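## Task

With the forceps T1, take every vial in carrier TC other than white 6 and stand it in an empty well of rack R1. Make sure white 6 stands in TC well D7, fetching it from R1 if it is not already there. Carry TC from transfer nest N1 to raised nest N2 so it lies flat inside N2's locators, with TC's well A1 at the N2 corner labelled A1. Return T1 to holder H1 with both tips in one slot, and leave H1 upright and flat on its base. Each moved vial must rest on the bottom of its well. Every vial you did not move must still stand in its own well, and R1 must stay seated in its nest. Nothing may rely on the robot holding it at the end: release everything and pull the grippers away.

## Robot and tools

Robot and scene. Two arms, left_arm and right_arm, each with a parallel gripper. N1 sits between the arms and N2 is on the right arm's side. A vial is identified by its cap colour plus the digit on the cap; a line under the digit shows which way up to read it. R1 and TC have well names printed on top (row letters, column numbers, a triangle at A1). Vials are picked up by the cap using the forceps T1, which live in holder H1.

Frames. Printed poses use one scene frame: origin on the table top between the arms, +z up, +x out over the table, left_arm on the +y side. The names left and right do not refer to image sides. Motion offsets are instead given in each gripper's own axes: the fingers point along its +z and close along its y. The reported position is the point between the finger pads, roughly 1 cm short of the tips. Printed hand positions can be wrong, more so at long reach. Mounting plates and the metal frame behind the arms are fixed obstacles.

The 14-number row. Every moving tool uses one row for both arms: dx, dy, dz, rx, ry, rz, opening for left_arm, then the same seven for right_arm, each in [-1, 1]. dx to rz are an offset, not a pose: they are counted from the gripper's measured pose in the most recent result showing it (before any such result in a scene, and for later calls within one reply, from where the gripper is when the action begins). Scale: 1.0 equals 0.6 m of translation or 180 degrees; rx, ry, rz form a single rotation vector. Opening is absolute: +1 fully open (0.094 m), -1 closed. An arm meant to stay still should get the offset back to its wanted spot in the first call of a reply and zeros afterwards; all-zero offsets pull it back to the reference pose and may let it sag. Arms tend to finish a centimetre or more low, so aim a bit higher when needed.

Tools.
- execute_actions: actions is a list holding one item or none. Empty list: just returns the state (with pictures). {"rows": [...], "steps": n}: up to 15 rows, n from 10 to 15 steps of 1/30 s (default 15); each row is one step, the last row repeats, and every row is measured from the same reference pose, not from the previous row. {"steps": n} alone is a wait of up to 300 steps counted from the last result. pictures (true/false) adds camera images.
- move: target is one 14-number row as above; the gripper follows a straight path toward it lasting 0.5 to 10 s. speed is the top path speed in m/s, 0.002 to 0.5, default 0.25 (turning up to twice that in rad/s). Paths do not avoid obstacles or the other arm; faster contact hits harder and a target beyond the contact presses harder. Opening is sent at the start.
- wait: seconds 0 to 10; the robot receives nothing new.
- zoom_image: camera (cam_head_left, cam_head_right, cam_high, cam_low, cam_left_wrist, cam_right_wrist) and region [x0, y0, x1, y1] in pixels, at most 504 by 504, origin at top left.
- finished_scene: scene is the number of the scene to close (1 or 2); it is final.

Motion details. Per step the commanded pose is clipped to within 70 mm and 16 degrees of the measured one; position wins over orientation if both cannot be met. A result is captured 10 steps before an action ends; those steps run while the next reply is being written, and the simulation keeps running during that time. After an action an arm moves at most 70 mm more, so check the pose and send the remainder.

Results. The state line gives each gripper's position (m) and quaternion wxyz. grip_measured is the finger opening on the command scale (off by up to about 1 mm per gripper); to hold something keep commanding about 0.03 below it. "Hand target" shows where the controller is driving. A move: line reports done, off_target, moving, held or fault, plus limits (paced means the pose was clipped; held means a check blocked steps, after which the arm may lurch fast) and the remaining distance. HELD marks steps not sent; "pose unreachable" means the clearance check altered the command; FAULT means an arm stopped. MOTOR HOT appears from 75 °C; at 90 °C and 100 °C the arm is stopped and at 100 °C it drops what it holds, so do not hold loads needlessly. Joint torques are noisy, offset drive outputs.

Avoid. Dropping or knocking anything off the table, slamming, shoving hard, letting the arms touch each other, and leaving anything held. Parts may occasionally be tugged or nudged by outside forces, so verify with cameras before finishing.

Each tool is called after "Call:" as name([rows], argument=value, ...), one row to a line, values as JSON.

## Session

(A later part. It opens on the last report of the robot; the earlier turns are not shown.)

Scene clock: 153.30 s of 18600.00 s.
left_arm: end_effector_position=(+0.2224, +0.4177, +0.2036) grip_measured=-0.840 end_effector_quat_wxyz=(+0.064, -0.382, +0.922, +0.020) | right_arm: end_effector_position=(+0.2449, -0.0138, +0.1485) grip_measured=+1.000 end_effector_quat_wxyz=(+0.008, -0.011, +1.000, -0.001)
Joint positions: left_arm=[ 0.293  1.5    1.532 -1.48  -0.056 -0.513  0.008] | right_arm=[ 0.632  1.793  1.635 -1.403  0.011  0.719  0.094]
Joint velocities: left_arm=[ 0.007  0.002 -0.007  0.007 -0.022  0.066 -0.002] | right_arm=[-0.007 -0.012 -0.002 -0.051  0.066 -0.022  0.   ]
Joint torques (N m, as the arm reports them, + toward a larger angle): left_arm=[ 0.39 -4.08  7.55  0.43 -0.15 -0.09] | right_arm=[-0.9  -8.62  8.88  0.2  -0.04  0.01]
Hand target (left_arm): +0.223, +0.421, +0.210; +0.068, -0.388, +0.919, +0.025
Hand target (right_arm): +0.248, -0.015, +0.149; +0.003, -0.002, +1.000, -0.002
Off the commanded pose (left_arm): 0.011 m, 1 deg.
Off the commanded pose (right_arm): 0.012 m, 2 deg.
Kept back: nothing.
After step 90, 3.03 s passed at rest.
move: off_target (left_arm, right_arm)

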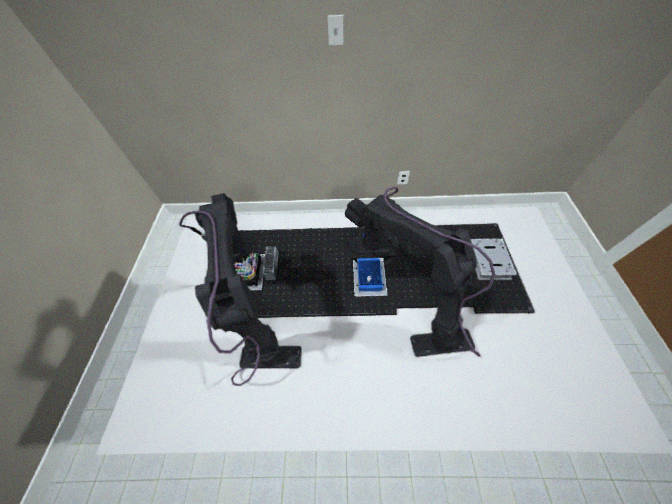

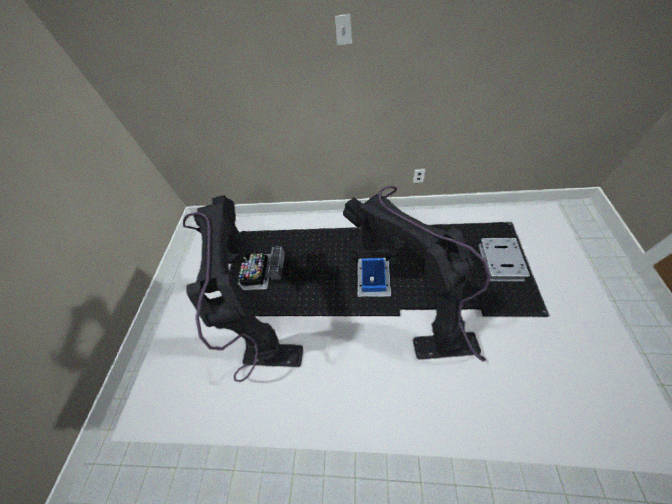

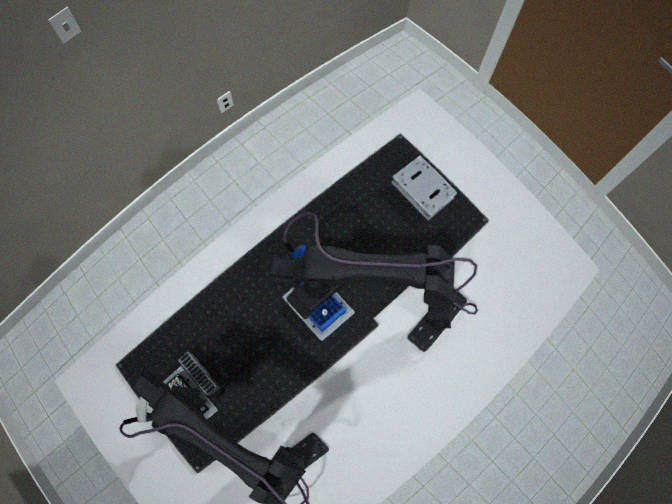

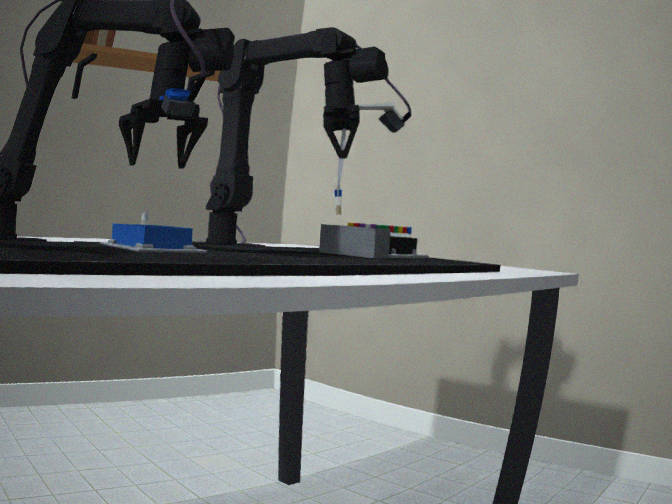

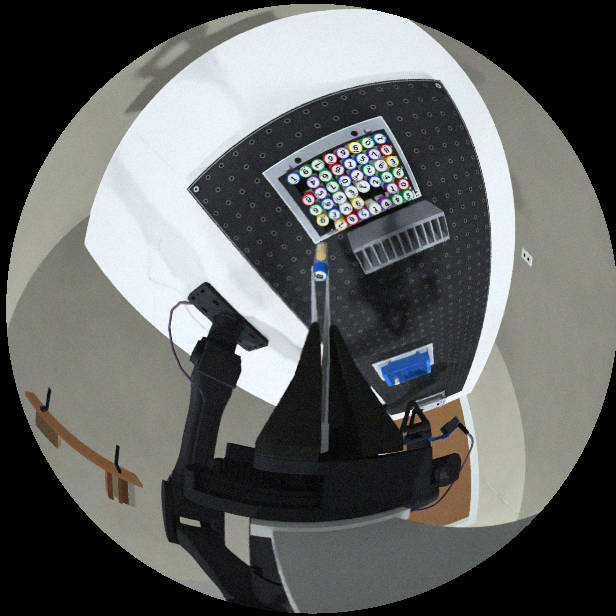

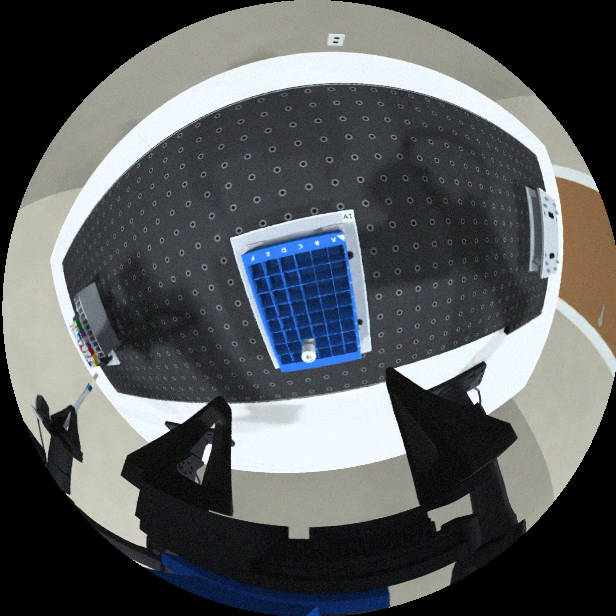

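Call:
move(target=[-0.0205,0.0042,0.0127,0.0144,-0.0293,-0.0113,-0.85,-0.0133,-0.0133,0.092,0,0,0.012,1], speed=0.08)

Call:
zoom_image(camera="cam_left_wrist", region=[280, 200, 370, 290])

Scene clock: 159.60 s of 18600.00 s.
left_arm: end_effector_position=(+0.2292, +0.4259, +0.1940) grip_measured=-0.840 end_effector_quat_wxyz=(+0.099, -0.392, +0.914, +0.017) | right_arm: end_effector_position=(+0.2531, -0.0168, +0.1013) grip_measured=+1.000 end_effector_quat_wxyz=(+0.015, +0.001, +1.000, +0.005)
Joint positions: left_arm=[ 0.314  1.458  1.445 -1.364 -0.056 -0.513  0.008] | right_arm=[ 0.609  1.793  1.447 -1.196  0.011  0.719  0.094]
Joint velocities: left_arm=[-0.027 -0.012  0.002 -0.051  0.022  0.11  -0.   ] | right_arm=[ 0.002 -0.017 -0.012  0.037  0.007 -0.051  0.   ]
Joint torques (N m, as the arm reports them, + toward a larger angle): left_arm=[ 0.61 -6.13  4.37  0.92 -0.04 -0.06] | right_arm=[-0.85 -9.07  6.2   0.42  0.    0.01]
Hand target (left_arm): +0.230, +0.429, +0.198; +0.116, -0.396, +0.911, +0.017
Hand target (right_arm): +0.254, -0.021, +0.093; +0.007, +0.008, +1.000, -0.001
Off the commanded pose (left_arm): 0.005 m, 2 deg.
Off the commanded pose (right_arm): 0.009 m, 1 deg.
Kept back: nothing.
After step 90, 2.07 s passed at rest.
move: done

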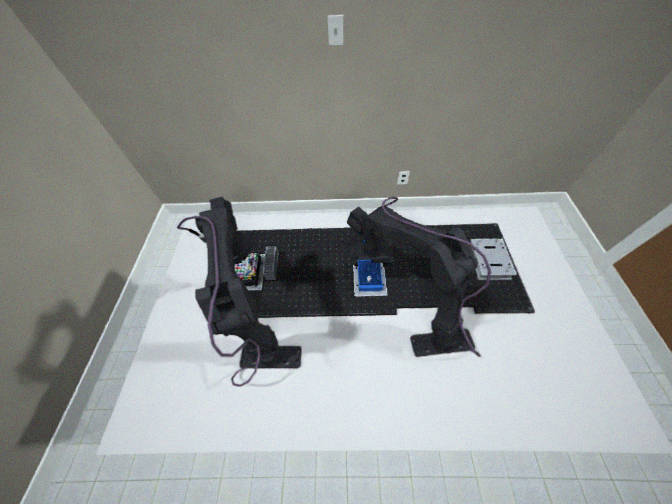

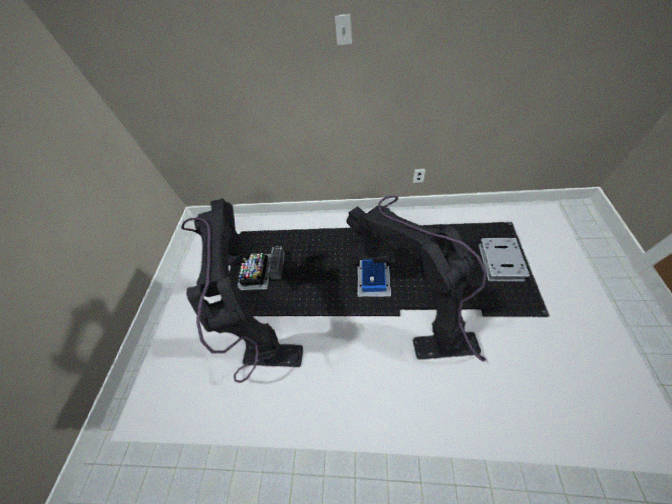

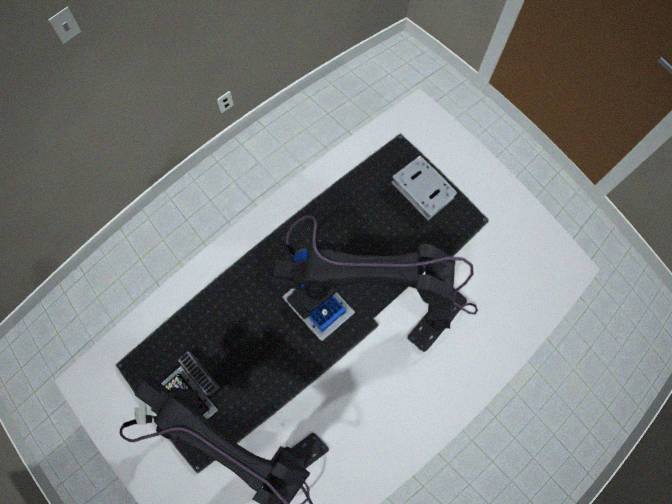

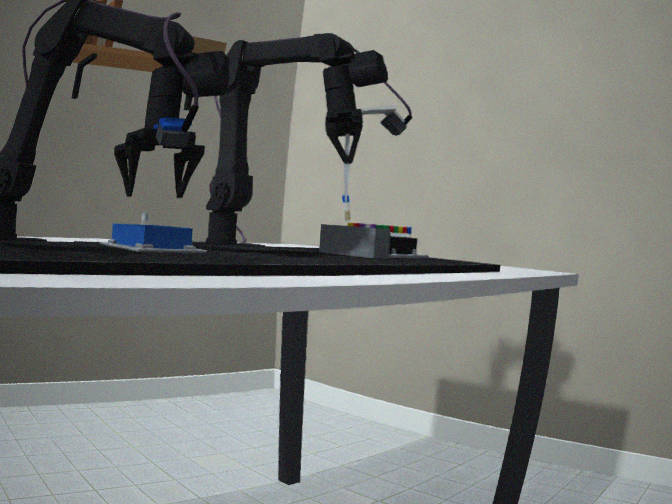

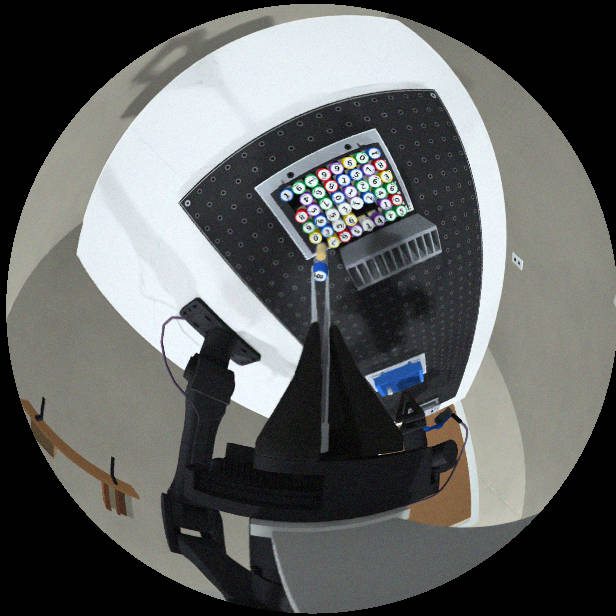

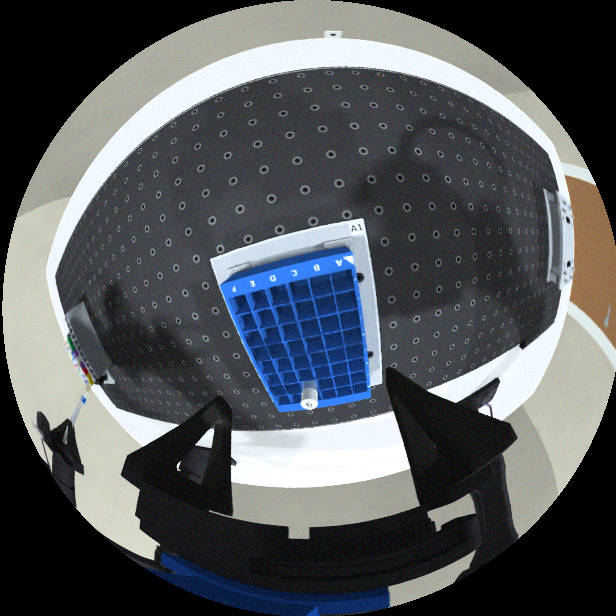

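Region (280, 200, 370, 290) of cam_left_wrist's 616x616 image, scaled by 5.600, with more detail than that image has.

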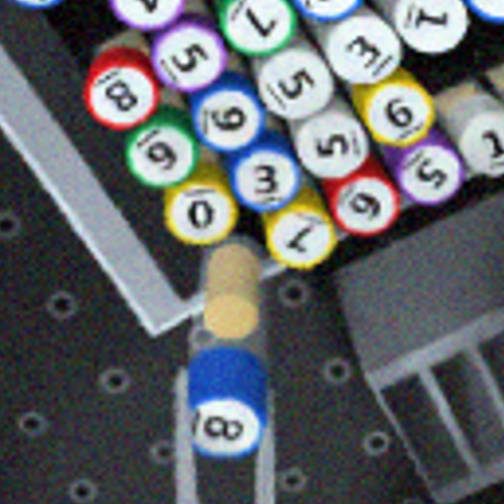

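Call:
zoom_image(camera="cam_low", region=[320, 185, 390, 240])

Call:
zoom_image(camera="cam_right_wrist", region=[50, 320, 130, 420])

Region (320, 185, 390, 240) of cam_low's 672x504 image, scaled by 7.200, with more detail than that image has; it fills the top 396 rows of this view, and the rest is white.

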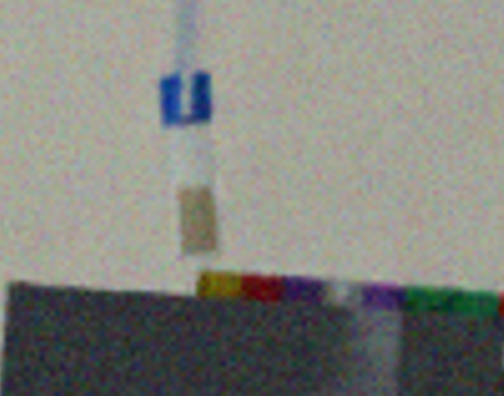

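Region (50, 320, 130, 420) of cam_right_wrist's 616x616 image, scaled by 5.040, with more detail than that image has; it fills the left 403 columns of this view, and the rest is white.

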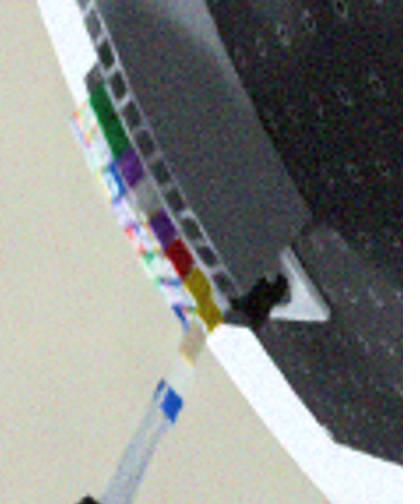

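Call:
execute_actions([
  {"rows": [[0.0016,-0.0050,-0.0052,0.0027,-0.0029,0.0030,-0.85,0,0,0.008,0,0.001,0,1],[0.0016,-0.0065,-0.0052,0.0027,-0.0029,0.0040,-0.85,0,0,0.012,0,0.002,0,1],[0.0016,-0.0077,-0.0052,0.0027,-0.0029,0.0049,-0.85,0,0,0.016,0,0.002,0,1],[0.0016,-0.0077,-0.0052,0.0027,-0.0029,0.0049,-0.85,0,0,0.020,0,0.003,0,1],[0.0014,-0.0079,-0.0029,0.0019,-0.0015,0.0050,-0.85,0,0,0.024,0,0.004,0,1],[0.0012,-0.0082,-0.0002,0.0010,0.0002,0.0051,-0.85,0,0,0.028,0,0.004,0,1],[0.0011,-0.0084,0.0016,0.0003,0.0013,0.0052,-0.85,0,0,0.032,0,0.005,0,1],[0.0009,-0.0086,0.0034,-0.0003,0.0024,0.0052,-0.85,0,0,0.036,0,0.006,0,1],[0.0008,-0.0088,0.0052,-0.0009,0.0035,0.0053,-0.85,0,0,0.040,0,0.006,0,1],[0.0007,-0.0089,0.0070,-0.0015,0.0046,0.0054,-0.85,0,0,0.044,0,0.007,0,1],[0.0006,-0.0091,0.0089,-0.0021,0.0057,0.0055,-0.85,0,0,0.048,0,0.008,0,1],[0.0005,-0.0093,0.0107,-0.0028,0.0068,0.0055,-0.85,0,0,0.052,0,0.008,0,1],[0.0005,-0.0095,0.0125,-0.0034,0.0079,0.0056,-0.85,0,0,0.056,0,0.009,0,1],[0.0004,-0.0096,0.0143,-0.0040,0.0090,0.0057,-0.85,0,0,0.059,0,0.010,0,1],[0.0004,-0.0098,0.0161,-0.0046,0.0101,0.0057,-0.85,0,0,0.062,0,0.010,0,1]], "steps": 15},
])

Call:
wait(seconds=0.25)

Call:
zoom_image(camera="cam_left_wrist", region=[280, 200, 370, 290])

Call:
zoom_image(camera="cam_low", region=[320, 185, 390, 240])

Scene clock: 163.73 s of 18600.00 s.
left_arm: end_effector_position=(+0.2301, +0.4242, +0.1941) grip_measured=-0.840 end_effector_quat_wxyz=(+0.099, -0.389, +0.916, +0.017) | right_arm: end_effector_position=(+0.2551, -0.0148, +0.1000) grip_measured=+1.000 end_effector_quat_wxyz=(+0.019, +0.001, +1.000, +0.010)
Joint positions: left_arm=[ 0.307  1.458  1.445 -1.363 -0.056 -0.513  0.008] | right_arm=[ 0.609  1.793  1.442 -1.179  0.01   0.719  0.094]
Joint velocities: left_arm=[-0.037 -0.022 -0.012 -0.022 -0.081 -0.037  0.001] | right_arm=[-0.002  0.002 -0.115  0.198 -0.037 -0.037  0.   ]
Joint torques (N m, as the arm reports them, + toward a larger angle): left_arm=[-0.41 -4.38  5.92  0.72 -0.03 -0.01] | right_arm=[-0.36 -8.64  5.71  0.34 -0.02 -0.08]
Steps of this call (steps 1 to 90: nothing new was sent; then 0.97 s passed at rest; steps 91 to 95: the first 5 steps of this action). Readings (end_effector_position):
91: left_arm (+0.2295, +0.4260, +0.1941) | right_arm (+0.2535, -0.0165, +0.1013)
92: left_arm (+0.2296, +0.4258, +0.1941) | right_arm (+0.2538, -0.0162, +0.1013)
94: left_arm (+0.2300, +0.4247, +0.1941) | right_arm (+0.2549, -0.0152, +0.1009)
95: the state above

Scene clock: 164.33 s of 18600.00 s.
left_arm: end_effector_position=(+0.2330, +0.4244, +0.1835) grip_measured=-0.840 end_effector_quat_wxyz=(+0.080, -0.388, +0.918, +0.019) | right_arm: end_effector_position=(+0.2531, -0.0129, +0.0720) grip_measured=+1.000 end_effector_quat_wxyz=(+0.005, -0.001, +1.000, +0.008)
Joint positions: left_arm=[ 0.305  1.498  1.445 -1.363 -0.056 -0.513  0.008] | right_arm=[ 0.609  1.83   1.377 -1.099 -0.005  0.715  0.094]
Joint velocities: left_arm=[-0.002  0.002 -0.012  0.007 -0.007  0.037  0.001] | right_arm=[ 0.007 -0.012  0.007  0.066 -0.081  0.066  0.   ]
Joint torques (N m, as the arm reports them, + toward a larger angle): left_arm=[-0.56 -4.48  5.96  0.64 -0.02 -0.02] | right_arm=[-0.89 -9.4   6.23  0.36 -0.03 -0.09]
Hand target (left_arm): +0.235, +0.423, +0.185; +0.081, -0.385, +0.919, +0.018
Hand target (right_arm): +0.254, -0.016, +0.065; -0.001, +0.001, +1.000, +0.005
Off the commanded pose (left_arm): 0.003 m, 0 deg.
Off the commanded pose (right_arm): 0.009 m, 1 deg.
Kept back: nothing.
Steps of this call (steps 1 to 10: the last 10 steps of your previous action; steps 11 to 18: nothing new was sent). Readings (end_effector_position):
1: left_arm (+0.2303, +0.4237, +0.1941) | right_arm (+0.2551, -0.0147, +0.0986)
2: left_arm (+0.2303, +0.4236, +0.1941) | right_arm (+0.2547, -0.0148, +0.0970)
4: left_arm (+0.2304, +0.4237, +0.1938) | right_arm (+0.2535, -0.0153, +0.0933)
8: left_arm (+0.2315, +0.4240, +0.1894) | right_arm (+0.2528, -0.0149, +0.0836)
18: the state above

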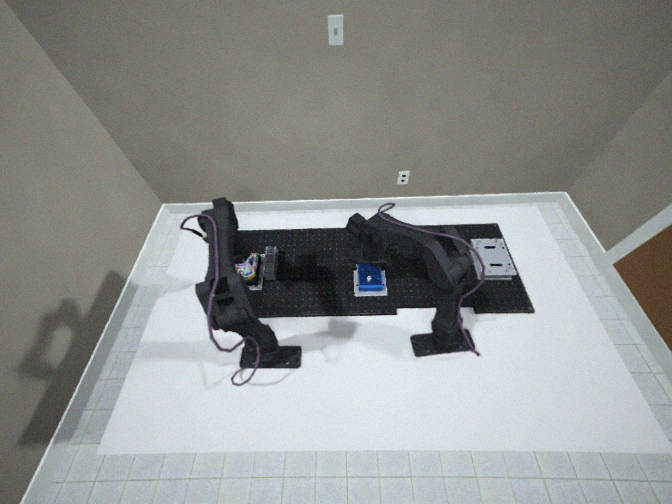

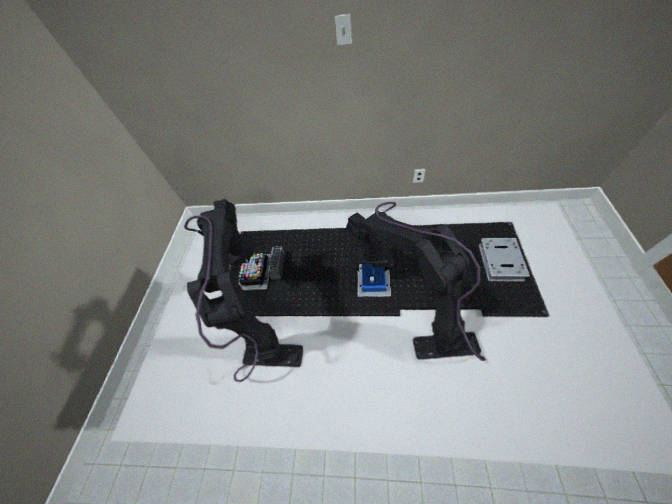

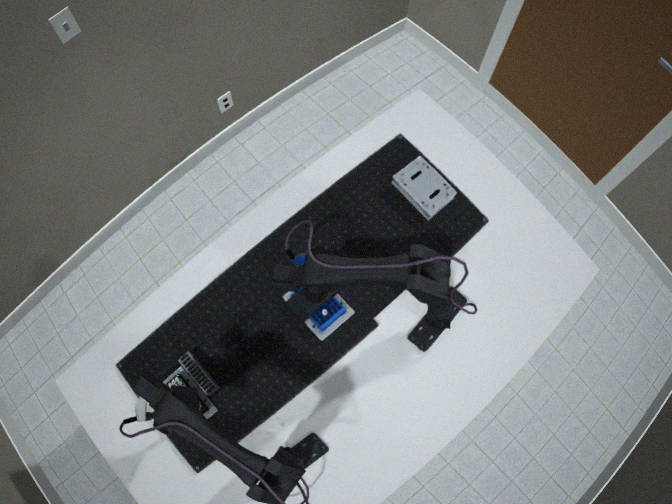

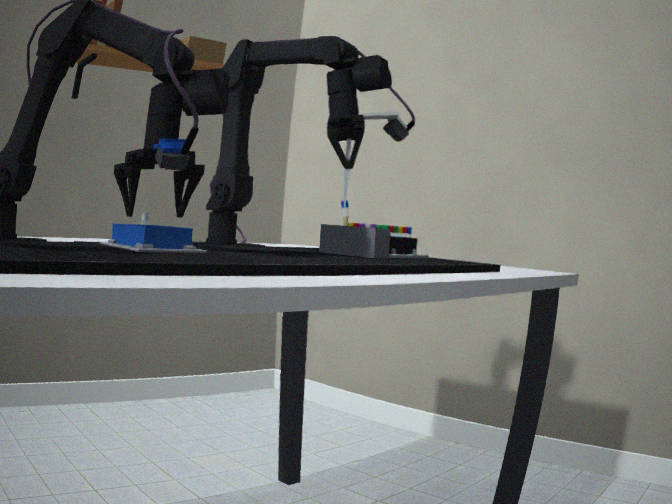

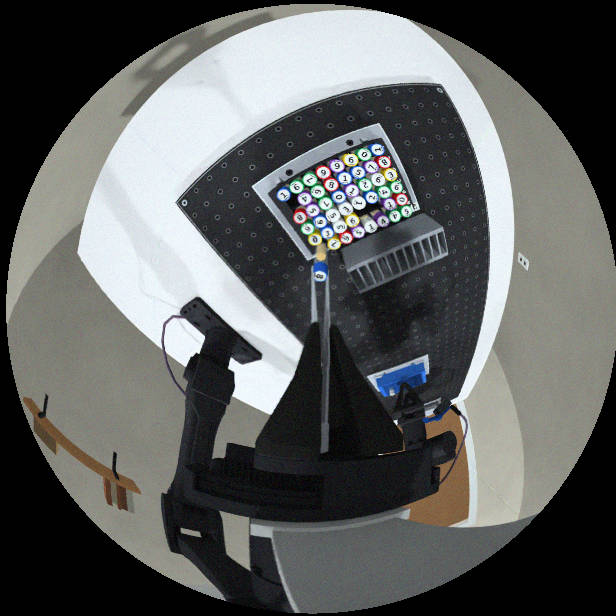

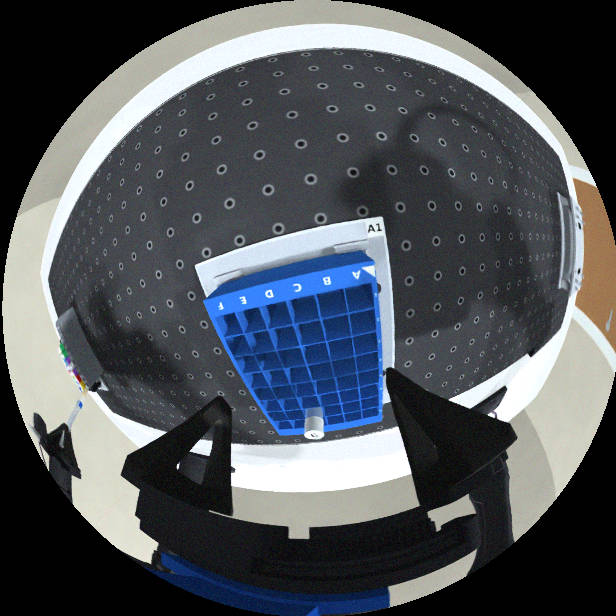

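Region (280, 200, 370, 290) of cam_left_wrist's 616x616 image, scaled by 5.600, with more detail than that image has.

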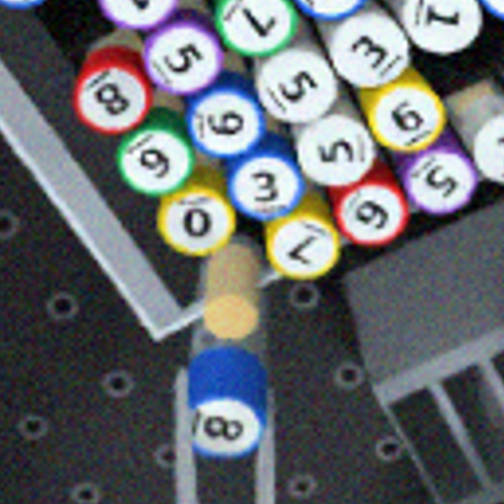

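Region (320, 185, 390, 240) of cam_low's 672x504 image, scaled by 7.200, with more detail than that image has; it fills the top 396 rows of this view, and the rest is white.

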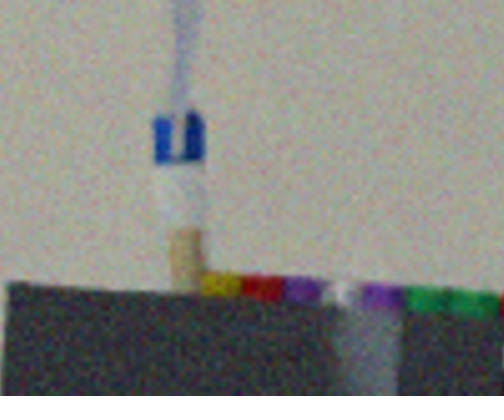

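Call:
execute_actions([
  {"rows": [[-0.0087,-0.0049,0.0011,0.0026,-0.0047,-0.0003,-0.85,-0.005,-0.0055,0,0,0,0.004,1],[-0.0090,-0.0051,0.0025,0.0022,-0.0041,-0.0003,-0.85,-0.006,-0.0066,0,0,0,0.005,1],[-0.0092,-0.0054,0.0038,0.0019,-0.0034,-0.0002,-0.85,-0.007,-0.0077,0,0,0,0.006,1],[-0.0095,-0.0056,0.0052,0.0015,-0.0028,-0.0002,-0.85,-0.008,-0.0088,0,0,0,0.0067,1],[-0.0097,-0.0058,0.0065,0.0012,-0.0021,-0.0001,-0.85,-0.009,-0.0100,0,0,0,0.0076,1],[-0.0100,-0.0061,0.0079,0.0008,-0.0015,-0.0001,-0.85,-0.0102,-0.0113,0,0,0,0.0086,1],[-0.0102,-0.0063,0.0092,0.0004,-0.0008,0,-0.85,-0.0102,-0.0113,0,0,0,0.0086,1],[-0.0105,-0.0065,0.0106,0.0001,-0.0002,0,-0.85,-0.0102,-0.0113,0,0,0,0.0086,1],[-0.0107,-0.0067,0.0119,-0.0003,0.0005,0,-0.85,-0.0102,-0.0113,0,0,0,0.0086,1],[-0.0110,-0.0070,0.0133,-0.0007,0.0012,0.0001,-0.85,-0.0102,-0.0113,0,0,0,0.0086,1],[-0.0112,-0.0072,0.0146,-0.0010,0.0018,0.0001,-0.85,-0.0102,-0.0113,0,0,0,0.0086,1],[-0.0115,-0.0074,0.0160,-0.0014,0.0025,0.0002,-0.85,-0.0102,-0.0113,0,0,0,0.0086,1],[-0.0117,-0.0076,0.0173,-0.0018,0.0031,0.0002,-0.85,-0.0102,-0.0113,0,0,0,0.0086,1],[-0.0120,-0.0079,0.0187,-0.0021,0.0038,0.0003,-0.85,-0.0102,-0.0113,0,0,0,0.0086,1],[-0.0122,-0.0081,0.0200,-0.0025,0.0044,0.0003,-0.85,-0.0102,-0.0113,0,0,0,0.0086,1]], "steps": 15},
])

Call:
wait(seconds=0.25)

Call:
zoom_image(camera="cam_left_wrist", region=[280, 200, 370, 290])

Call:
zoom_image(camera="cam_low", region=[320, 185, 390, 240])

Call:
zoom_image(camera="cam_right_wrist", region=[190, 240, 420, 450])

Scene clock: 166.97 s of 18600.00 s.
left_arm: end_effector_position=(+0.2331, +0.4245, +0.1829) grip_measured=-0.840 end_effector_quat_wxyz=(+0.079, -0.388, +0.918, +0.019) | right_arm: end_effector_position=(+0.2551, -0.0134, +0.0720) grip_measured=+1.000 end_effector_quat_wxyz=(+0.007, +0.001, +1.000, +0.010)
Joint positions: left_arm=[ 0.305  1.5    1.445 -1.363 -0.056 -0.513  0.008] | right_arm=[ 0.604  1.83   1.377 -1.094 -0.006  0.715  0.094]
Joint velocities: left_arm=[-0.002  0.042 -0.007 -0.051  0.066  0.066  0.   ] | right_arm=[-0.081 -0.007 -0.002 -0.066 -0.022  0.007  0.   ]
Joint torques (N m, as the arm reports them, + toward a larger angle): left_arm=[ 0.04 -3.91  5.67  0.84 -0.03  0.  ] | right_arm=[ -1.18 -10.35   7.2    0.29  -0.01  -0.04]
Steps of this call (steps 1 to 74: nothing new was sent; steps 75 to 79: the first 5 steps of this action). Readings (end_effector_position):
75: left_arm (+0.2330, +0.4244, +0.1835) | right_arm (+0.2540, -0.0121, +0.0720)
76: left_arm (+0.2330, +0.4244, +0.1835) | right_arm (+0.2540, -0.0121, +0.0720)
78: left_arm (+0.2330, +0.4244, +0.1833) | right_arm (+0.2545, -0.0127, +0.0720)
79: the state above

Scene clock: 167.57 s of 18600.00 s.
left_arm: end_effector_position=(+0.2366, +0.4255, +0.1723) grip_measured=-0.840 end_effector_quat_wxyz=(+0.061, -0.388, +0.919, +0.021) | right_arm: end_effector_position=(+0.2580, -0.0167, +0.0720) grip_measured=+1.000 end_effector_quat_wxyz=(+0.007, +0.008, +1.000, +0.010)
Joint positions: left_arm=[ 0.305  1.54   1.445 -1.358 -0.056 -0.513  0.008] | right_arm=[ 0.591  1.83   1.377 -1.094 -0.006  0.715  0.094]
Joint velocities: left_arm=[-0.007 -0.022 -0.022 -0.022  0.007 -0.037 -0.   ] | right_arm=[ 0.002 -0.007 -0.002 -0.081 -0.081  0.022  0.   ]
Joint torques (N m, as the arm reports them, + toward a larger angle): left_arm=[ 0.07 -4.63  5.82  0.76  0.   -0.01] | right_arm=[ -0.75 -10.27   7.21   0.29  -0.01  -0.02]
Hand target (left_arm): +0.243, +0.427, +0.173; +0.072, -0.388, +0.919, +0.020
Hand target (right_arm): +0.259, -0.020, +0.072; +0.005, +0.012, +1.000, +0.008
Off the commanded pose (left_arm): 0.007 m, 1 deg.
Off the commanded pose (right_arm): 0.003 m, 1 deg.
Kept back: nothing.
Steps of this call (steps 1 to 10: the last 10 steps of your previous action; steps 11 to 18: nothing new was sent). Readings (end_effector_position):
1: left_arm (+0.2333, +0.4245, +0.1822) | right_arm (+0.2558, -0.0142, +0.0720)
2: left_arm (+0.2335, +0.4246, +0.1813) | right_arm (+0.2565, -0.0150, +0.0720)
4: left_arm (+0.2340, +0.4247, +0.1793) | right_arm (+0.2576, -0.0163, +0.0720)
8: left_arm (+0.2353, +0.4251, +0.1754) | right_arm (+0.2580, -0.0167, +0.0720)
18: the state above

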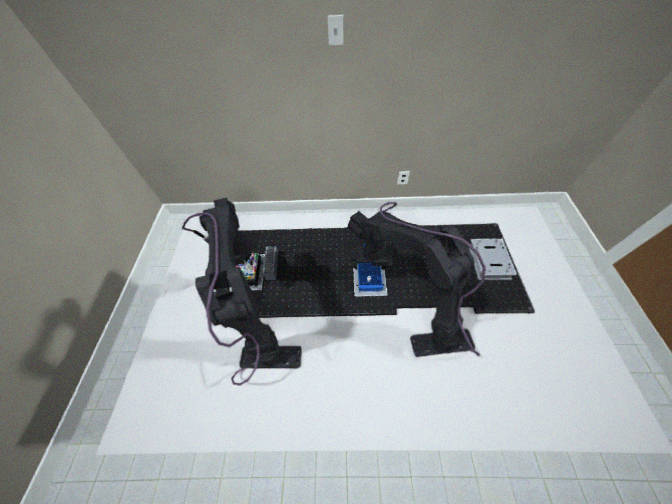

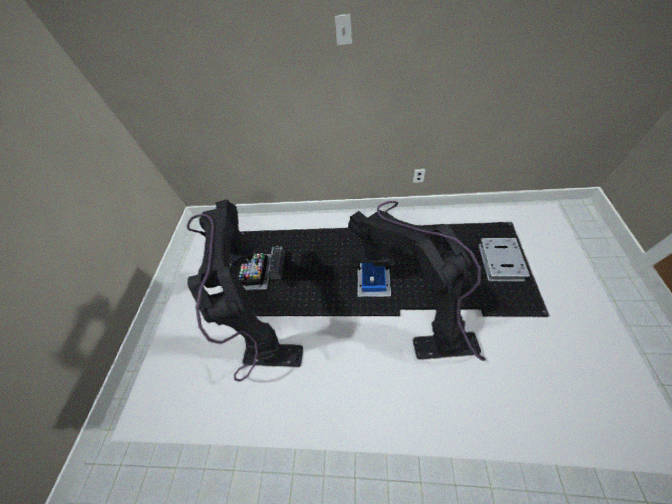

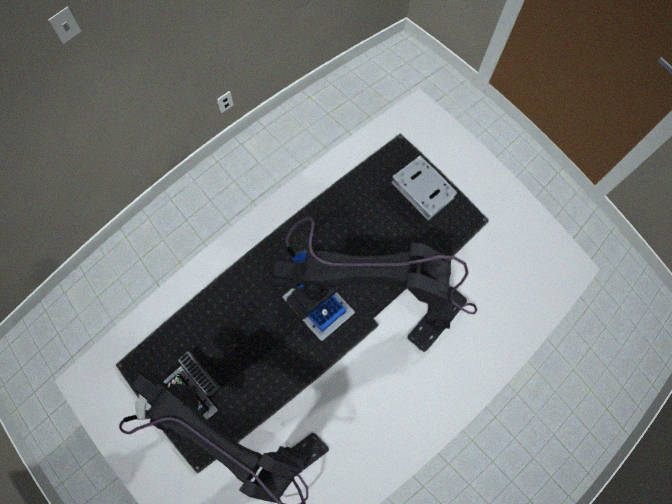

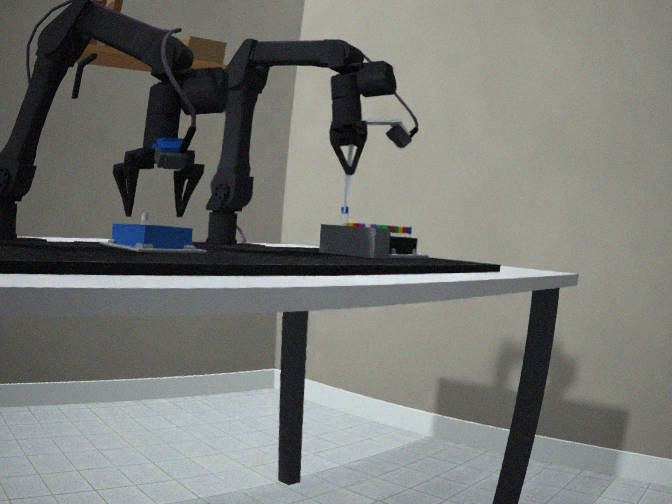

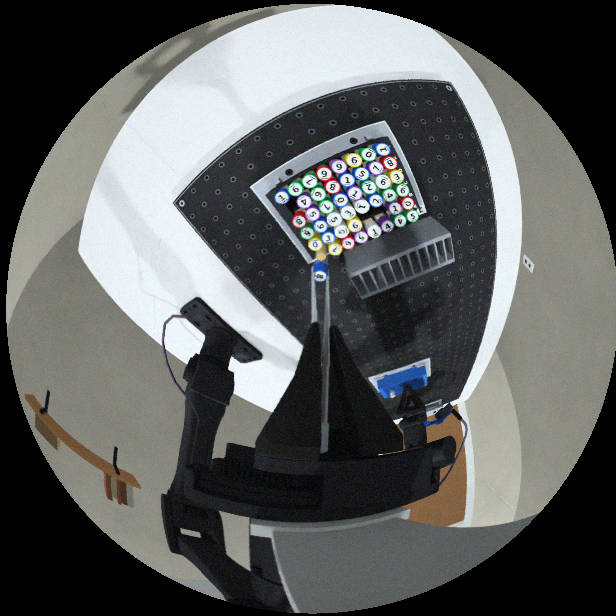

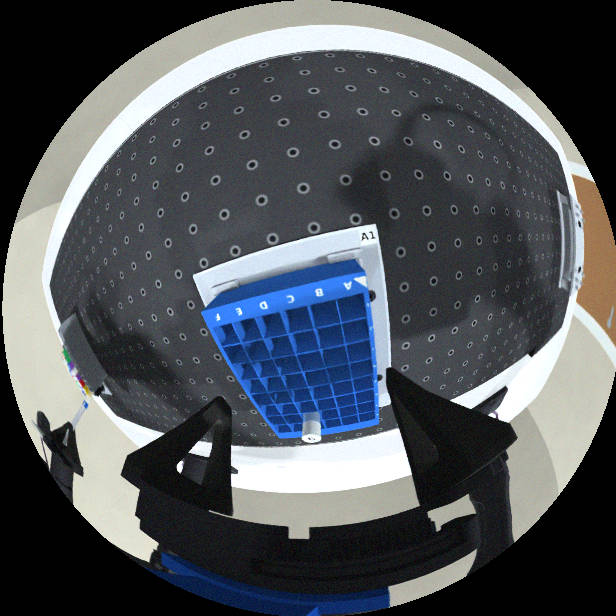

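Region (280, 200, 370, 290) of cam_left_wrist's 616x616 image, scaled by 5.600, with more detail than that image has.

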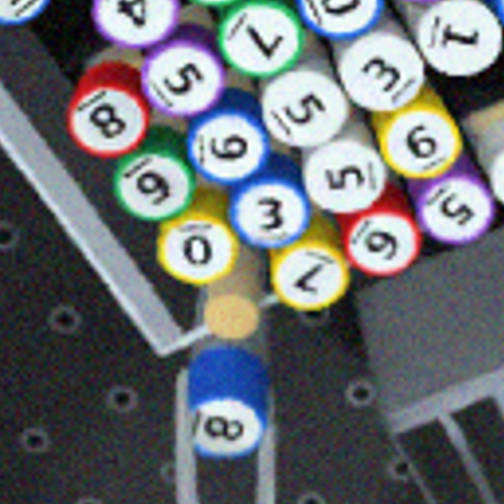

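Region (320, 185, 390, 240) of cam_low's 672x504 image, scaled by 7.200, with more detail than that image has; it fills the top 396 rows of this view, and the rest is white.

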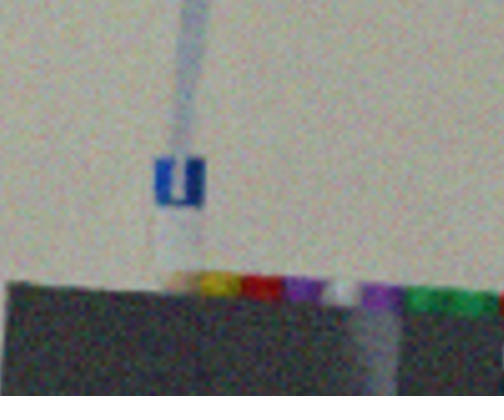

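Region (190, 240, 420, 450) of cam_right_wrist's 616x616 image, scaled by 2.191, with more detail than that image has; it fills the top 460 rows of this view, and the rest is white.

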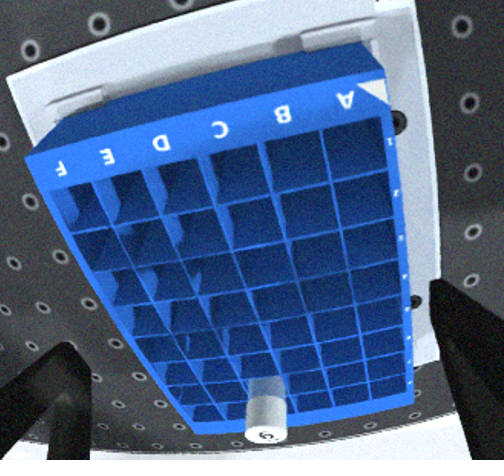

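Call:
execute_actions([
  {"rows": [[-0.0113,-0.0061,-0.0025,0.0051,-0.0092,-0.0006,-0.85,0.0006,-0.0005,0.0053,0.0021,0.0024,0,1],[-0.0113,-0.0061,-0.0025,0.0051,-0.0092,-0.0006,-0.85,0.0008,-0.0007,0.0069,0.0027,0.0031,0,1],[-0.0113,-0.0061,-0.0025,0.0051,-0.0092,-0.0006,-0.85,0.0009,-0.0008,0.0085,0.0033,0.0039,0,1],[-0.0113,-0.0061,-0.0025,0.0051,-0.0092,-0.0006,-0.85,0.0011,-0.0010,0.0101,0.0039,0.0046,0,1],[-0.0113,-0.0062,-0.0007,0.0045,-0.0081,-0.0005,-0.85,0.0013,-0.0011,0.0117,0.0046,0.0053,0,1],[-0.0114,-0.0064,0.0011,0.0038,-0.0070,-0.0004,-0.85,0.0015,-0.0013,0.0133,0.0052,0.0060,0,1],[-0.0117,-0.0067,0.0030,0.0033,-0.0061,-0.0004,-0.85,0.0017,-0.0014,0.0149,0.0058,0.0067,0,1],[-0.0121,-0.0070,0.0048,0.0028,-0.0052,-0.0003,-0.85,0.0018,-0.0016,0.0165,0.0064,0.0075,0,1],[-0.0124,-0.0074,0.0067,0.0023,-0.0043,-0.0002,-0.85,0.0020,-0.0017,0.0181,0.0071,0.0082,0,1],[-0.0128,-0.0077,0.0086,0.0018,-0.0034,-0.0002,-0.85,0.0022,-0.0019,0.0197,0.0077,0.0089,0,1],[-0.0131,-0.0080,0.0105,0.0013,-0.0025,-0.0001,-0.85,0.0024,-0.0020,0.0213,0.0083,0.0096,0,1],[-0.0135,-0.0083,0.0123,0.0008,-0.0016,-0.0001,-0.85,0.0025,-0.0021,0.0223,0.0087,0.0101,0,1],[-0.0138,-0.0087,0.0142,0.0003,-0.0007,0,-0.85,0.0025,-0.0021,0.0223,0.0087,0.0101,0,1],[-0.0142,-0.0090,0.0160,-0.0002,0.0002,0,-0.85,0.0025,-0.0021,0.0223,0.0087,0.0101,0,1],[-0.0145,-0.0093,0.0179,-0.0007,0.0011,0.0001,-0.85,0.0025,-0.0021,0.0223,0.0087,0.0101,0,1]], "steps": 15},
])

Call:
wait(seconds=0.25)

Call:
zoom_image(camera="cam_left_wrist", region=[280, 200, 370, 290])

Call:
zoom_image(camera="cam_low", region=[320, 185, 390, 240])

Call:
zoom_image(camera="cam_right_wrist", region=[190, 240, 420, 450])

Scene clock: 170.87 s of 18600.00 s.
left_arm: end_effector_position=(+0.2375, +0.4258, +0.1725) grip_measured=-0.840 end_effector_quat_wxyz=(+0.063, -0.388, +0.919, +0.021) | right_arm: end_effector_position=(+0.2580, -0.0167, +0.0720) grip_measured=+1.000 end_effector_quat_wxyz=(+0.007, +0.008, +1.000, +0.010)
Joint positions: left_arm=[ 0.305  1.54   1.445 -1.354 -0.056 -0.513  0.008] | right_arm=[ 0.591  1.83   1.377 -1.094 -0.006  0.715  0.094]
Joint velocities: left_arm=[-0.007 -0.027  0.002  0.037 -0.037 -0.037  0.001] | right_arm=[ 0.017  0.002 -0.007 -0.007  0.051  0.022  0.   ]
Joint torques (N m, as the arm reports them, + toward a larger angle): left_arm=[ 0.05 -4.98  5.59  0.76 -0.01 -0.01] | right_arm=[ 0.08 -8.44  7.31  0.31  0.   -0.03]
Steps of this call (steps 1 to 90: nothing new was sent; then 0.13 s passed at rest; steps 91 to 95: the first 5 steps of this action). Readings (end_effector_position):
91: left_arm (+0.2367, +0.4255, +0.1724) | right_arm (+0.2580, -0.0167, +0.0720)
92: left_arm (+0.2370, +0.4256, +0.1724) | right_arm (+0.2580, -0.0167, +0.0720)
94: left_arm (+0.2374, +0.4257, +0.1724) | right_arm (+0.2580, -0.0167, +0.0720)
95: the state above

Scene clock: 171.47 s of 18600.00 s.
left_arm: end_effector_position=(+0.2415, +0.4269, +0.1618) grip_measured=-0.840 end_effector_quat_wxyz=(+0.048, -0.388, +0.920, +0.023) | right_arm: end_effector_position=(+0.2568, -0.0177, +0.0624) grip_measured=+1.000 end_effector_quat_wxyz=(-0.005, +0.008, +1.000, -0.000)
Joint positions: left_arm=[ 0.305  1.58   1.445 -1.345 -0.056 -0.513  0.008] | right_arm=[ 0.591  1.86   1.377 -1.094 -0.006  0.715  0.094]
Joint velocities: left_arm=[-0.022 -0.002  0.007  0.037 -0.022 -0.066  0.   ] | right_arm=[ 0.007 -0.012  0.007  0.007 -0.037 -0.037  0.   ]
Joint torques (N m, as the arm reports them, + toward a larger angle): left_arm=[ 0.07 -5.19  5.72  0.71 -0.02 -0.01] | right_arm=[ 0.16 -9.39  7.36  0.27 -0.01 -0.02]
Hand target (left_arm): +0.247, +0.429, +0.163; +0.059, -0.388, +0.919, +0.021
Hand target (right_arm): +0.257, -0.018, +0.059; -0.009, +0.007, +1.000, -0.004
Off the commanded pose (left_arm): 0.007 m, 1 deg.
Off the commanded pose (right_arm): 0.004 m, 1 deg.
Kept back: nothing.
Steps of this call (steps 1 to 10: the last 10 steps of your previous action; steps 11 to 18: nothing new was sent). Readings (end_effector_position):
1: left_arm (+0.2376, +0.4258, +0.1725) | right_arm (+0.2580, -0.0167, +0.0720)
2: left_arm (+0.2377, +0.4258, +0.1725) | right_arm (+0.2580, -0.0167, +0.0720)
4: left_arm (+0.2380, +0.4259, +0.1722) | right_arm (+0.2578, -0.0168, +0.0708)
8: left_arm (+0.2389, +0.4261, +0.1687) | right_arm (+0.2571, -0.0174, +0.0651)
18: the state above

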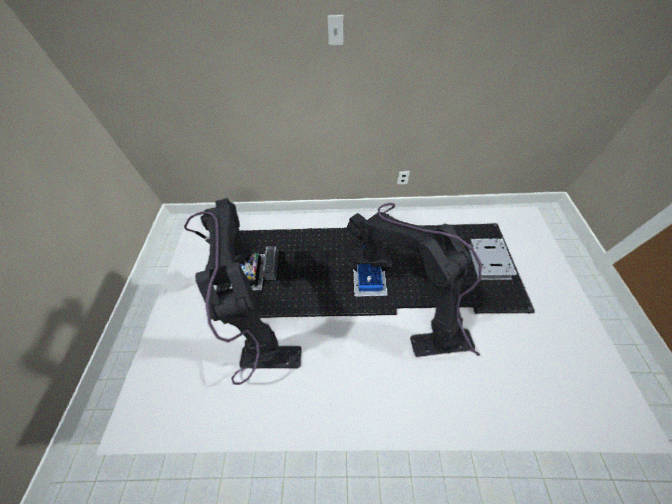

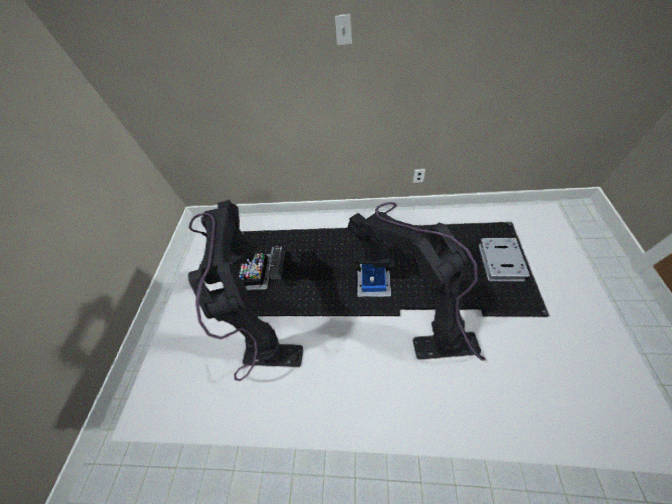

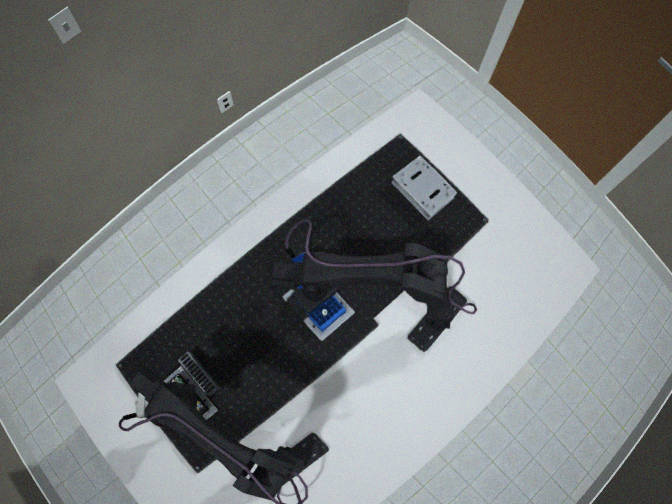

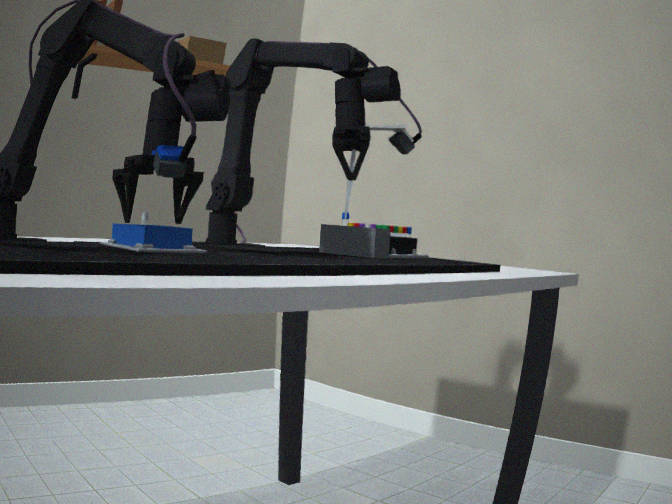

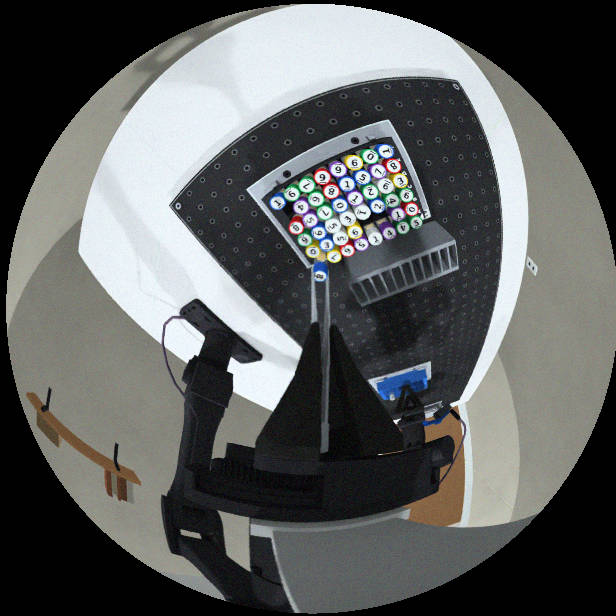

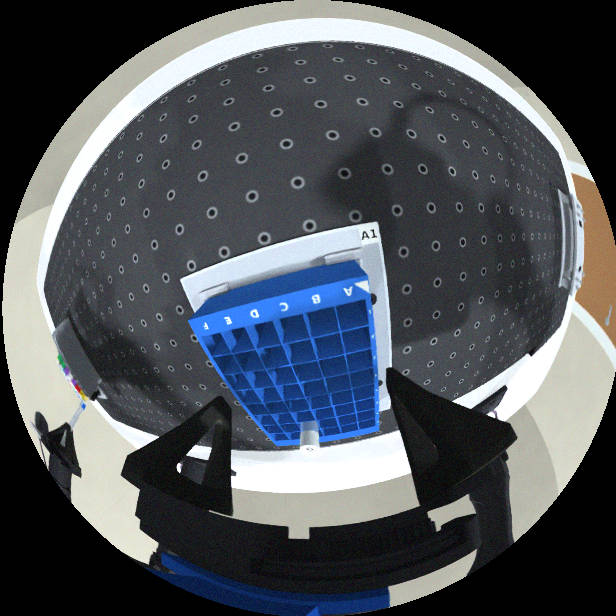

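Region (280, 200, 370, 290) of cam_left_wrist's 616x616 image, scaled by 5.600, with more detail than that image has.

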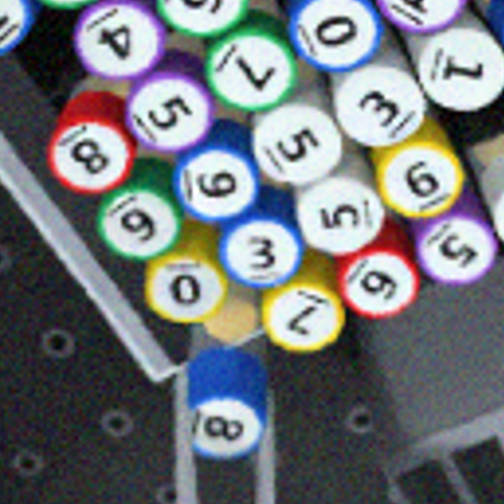

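Region (320, 185, 390, 240) of cam_low's 672x504 image, scaled by 7.200, with more detail than that image has; it fills the top 396 rows of this view, and the rest is white.

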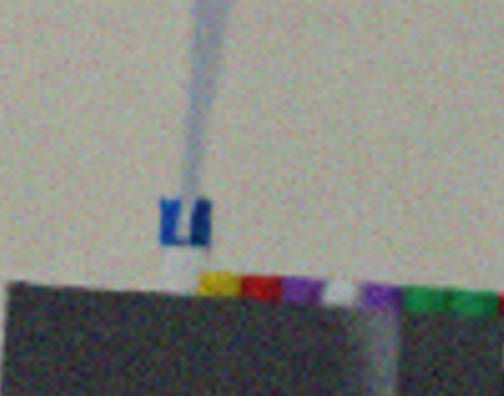

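Region (190, 240, 420, 450) of cam_right_wrist's 616x616 image, scaled by 2.191, with more detail than that image has; it fills the top 460 rows of this view, and the rest is white.

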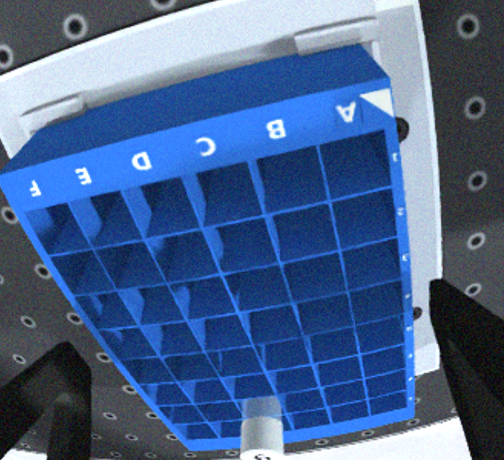

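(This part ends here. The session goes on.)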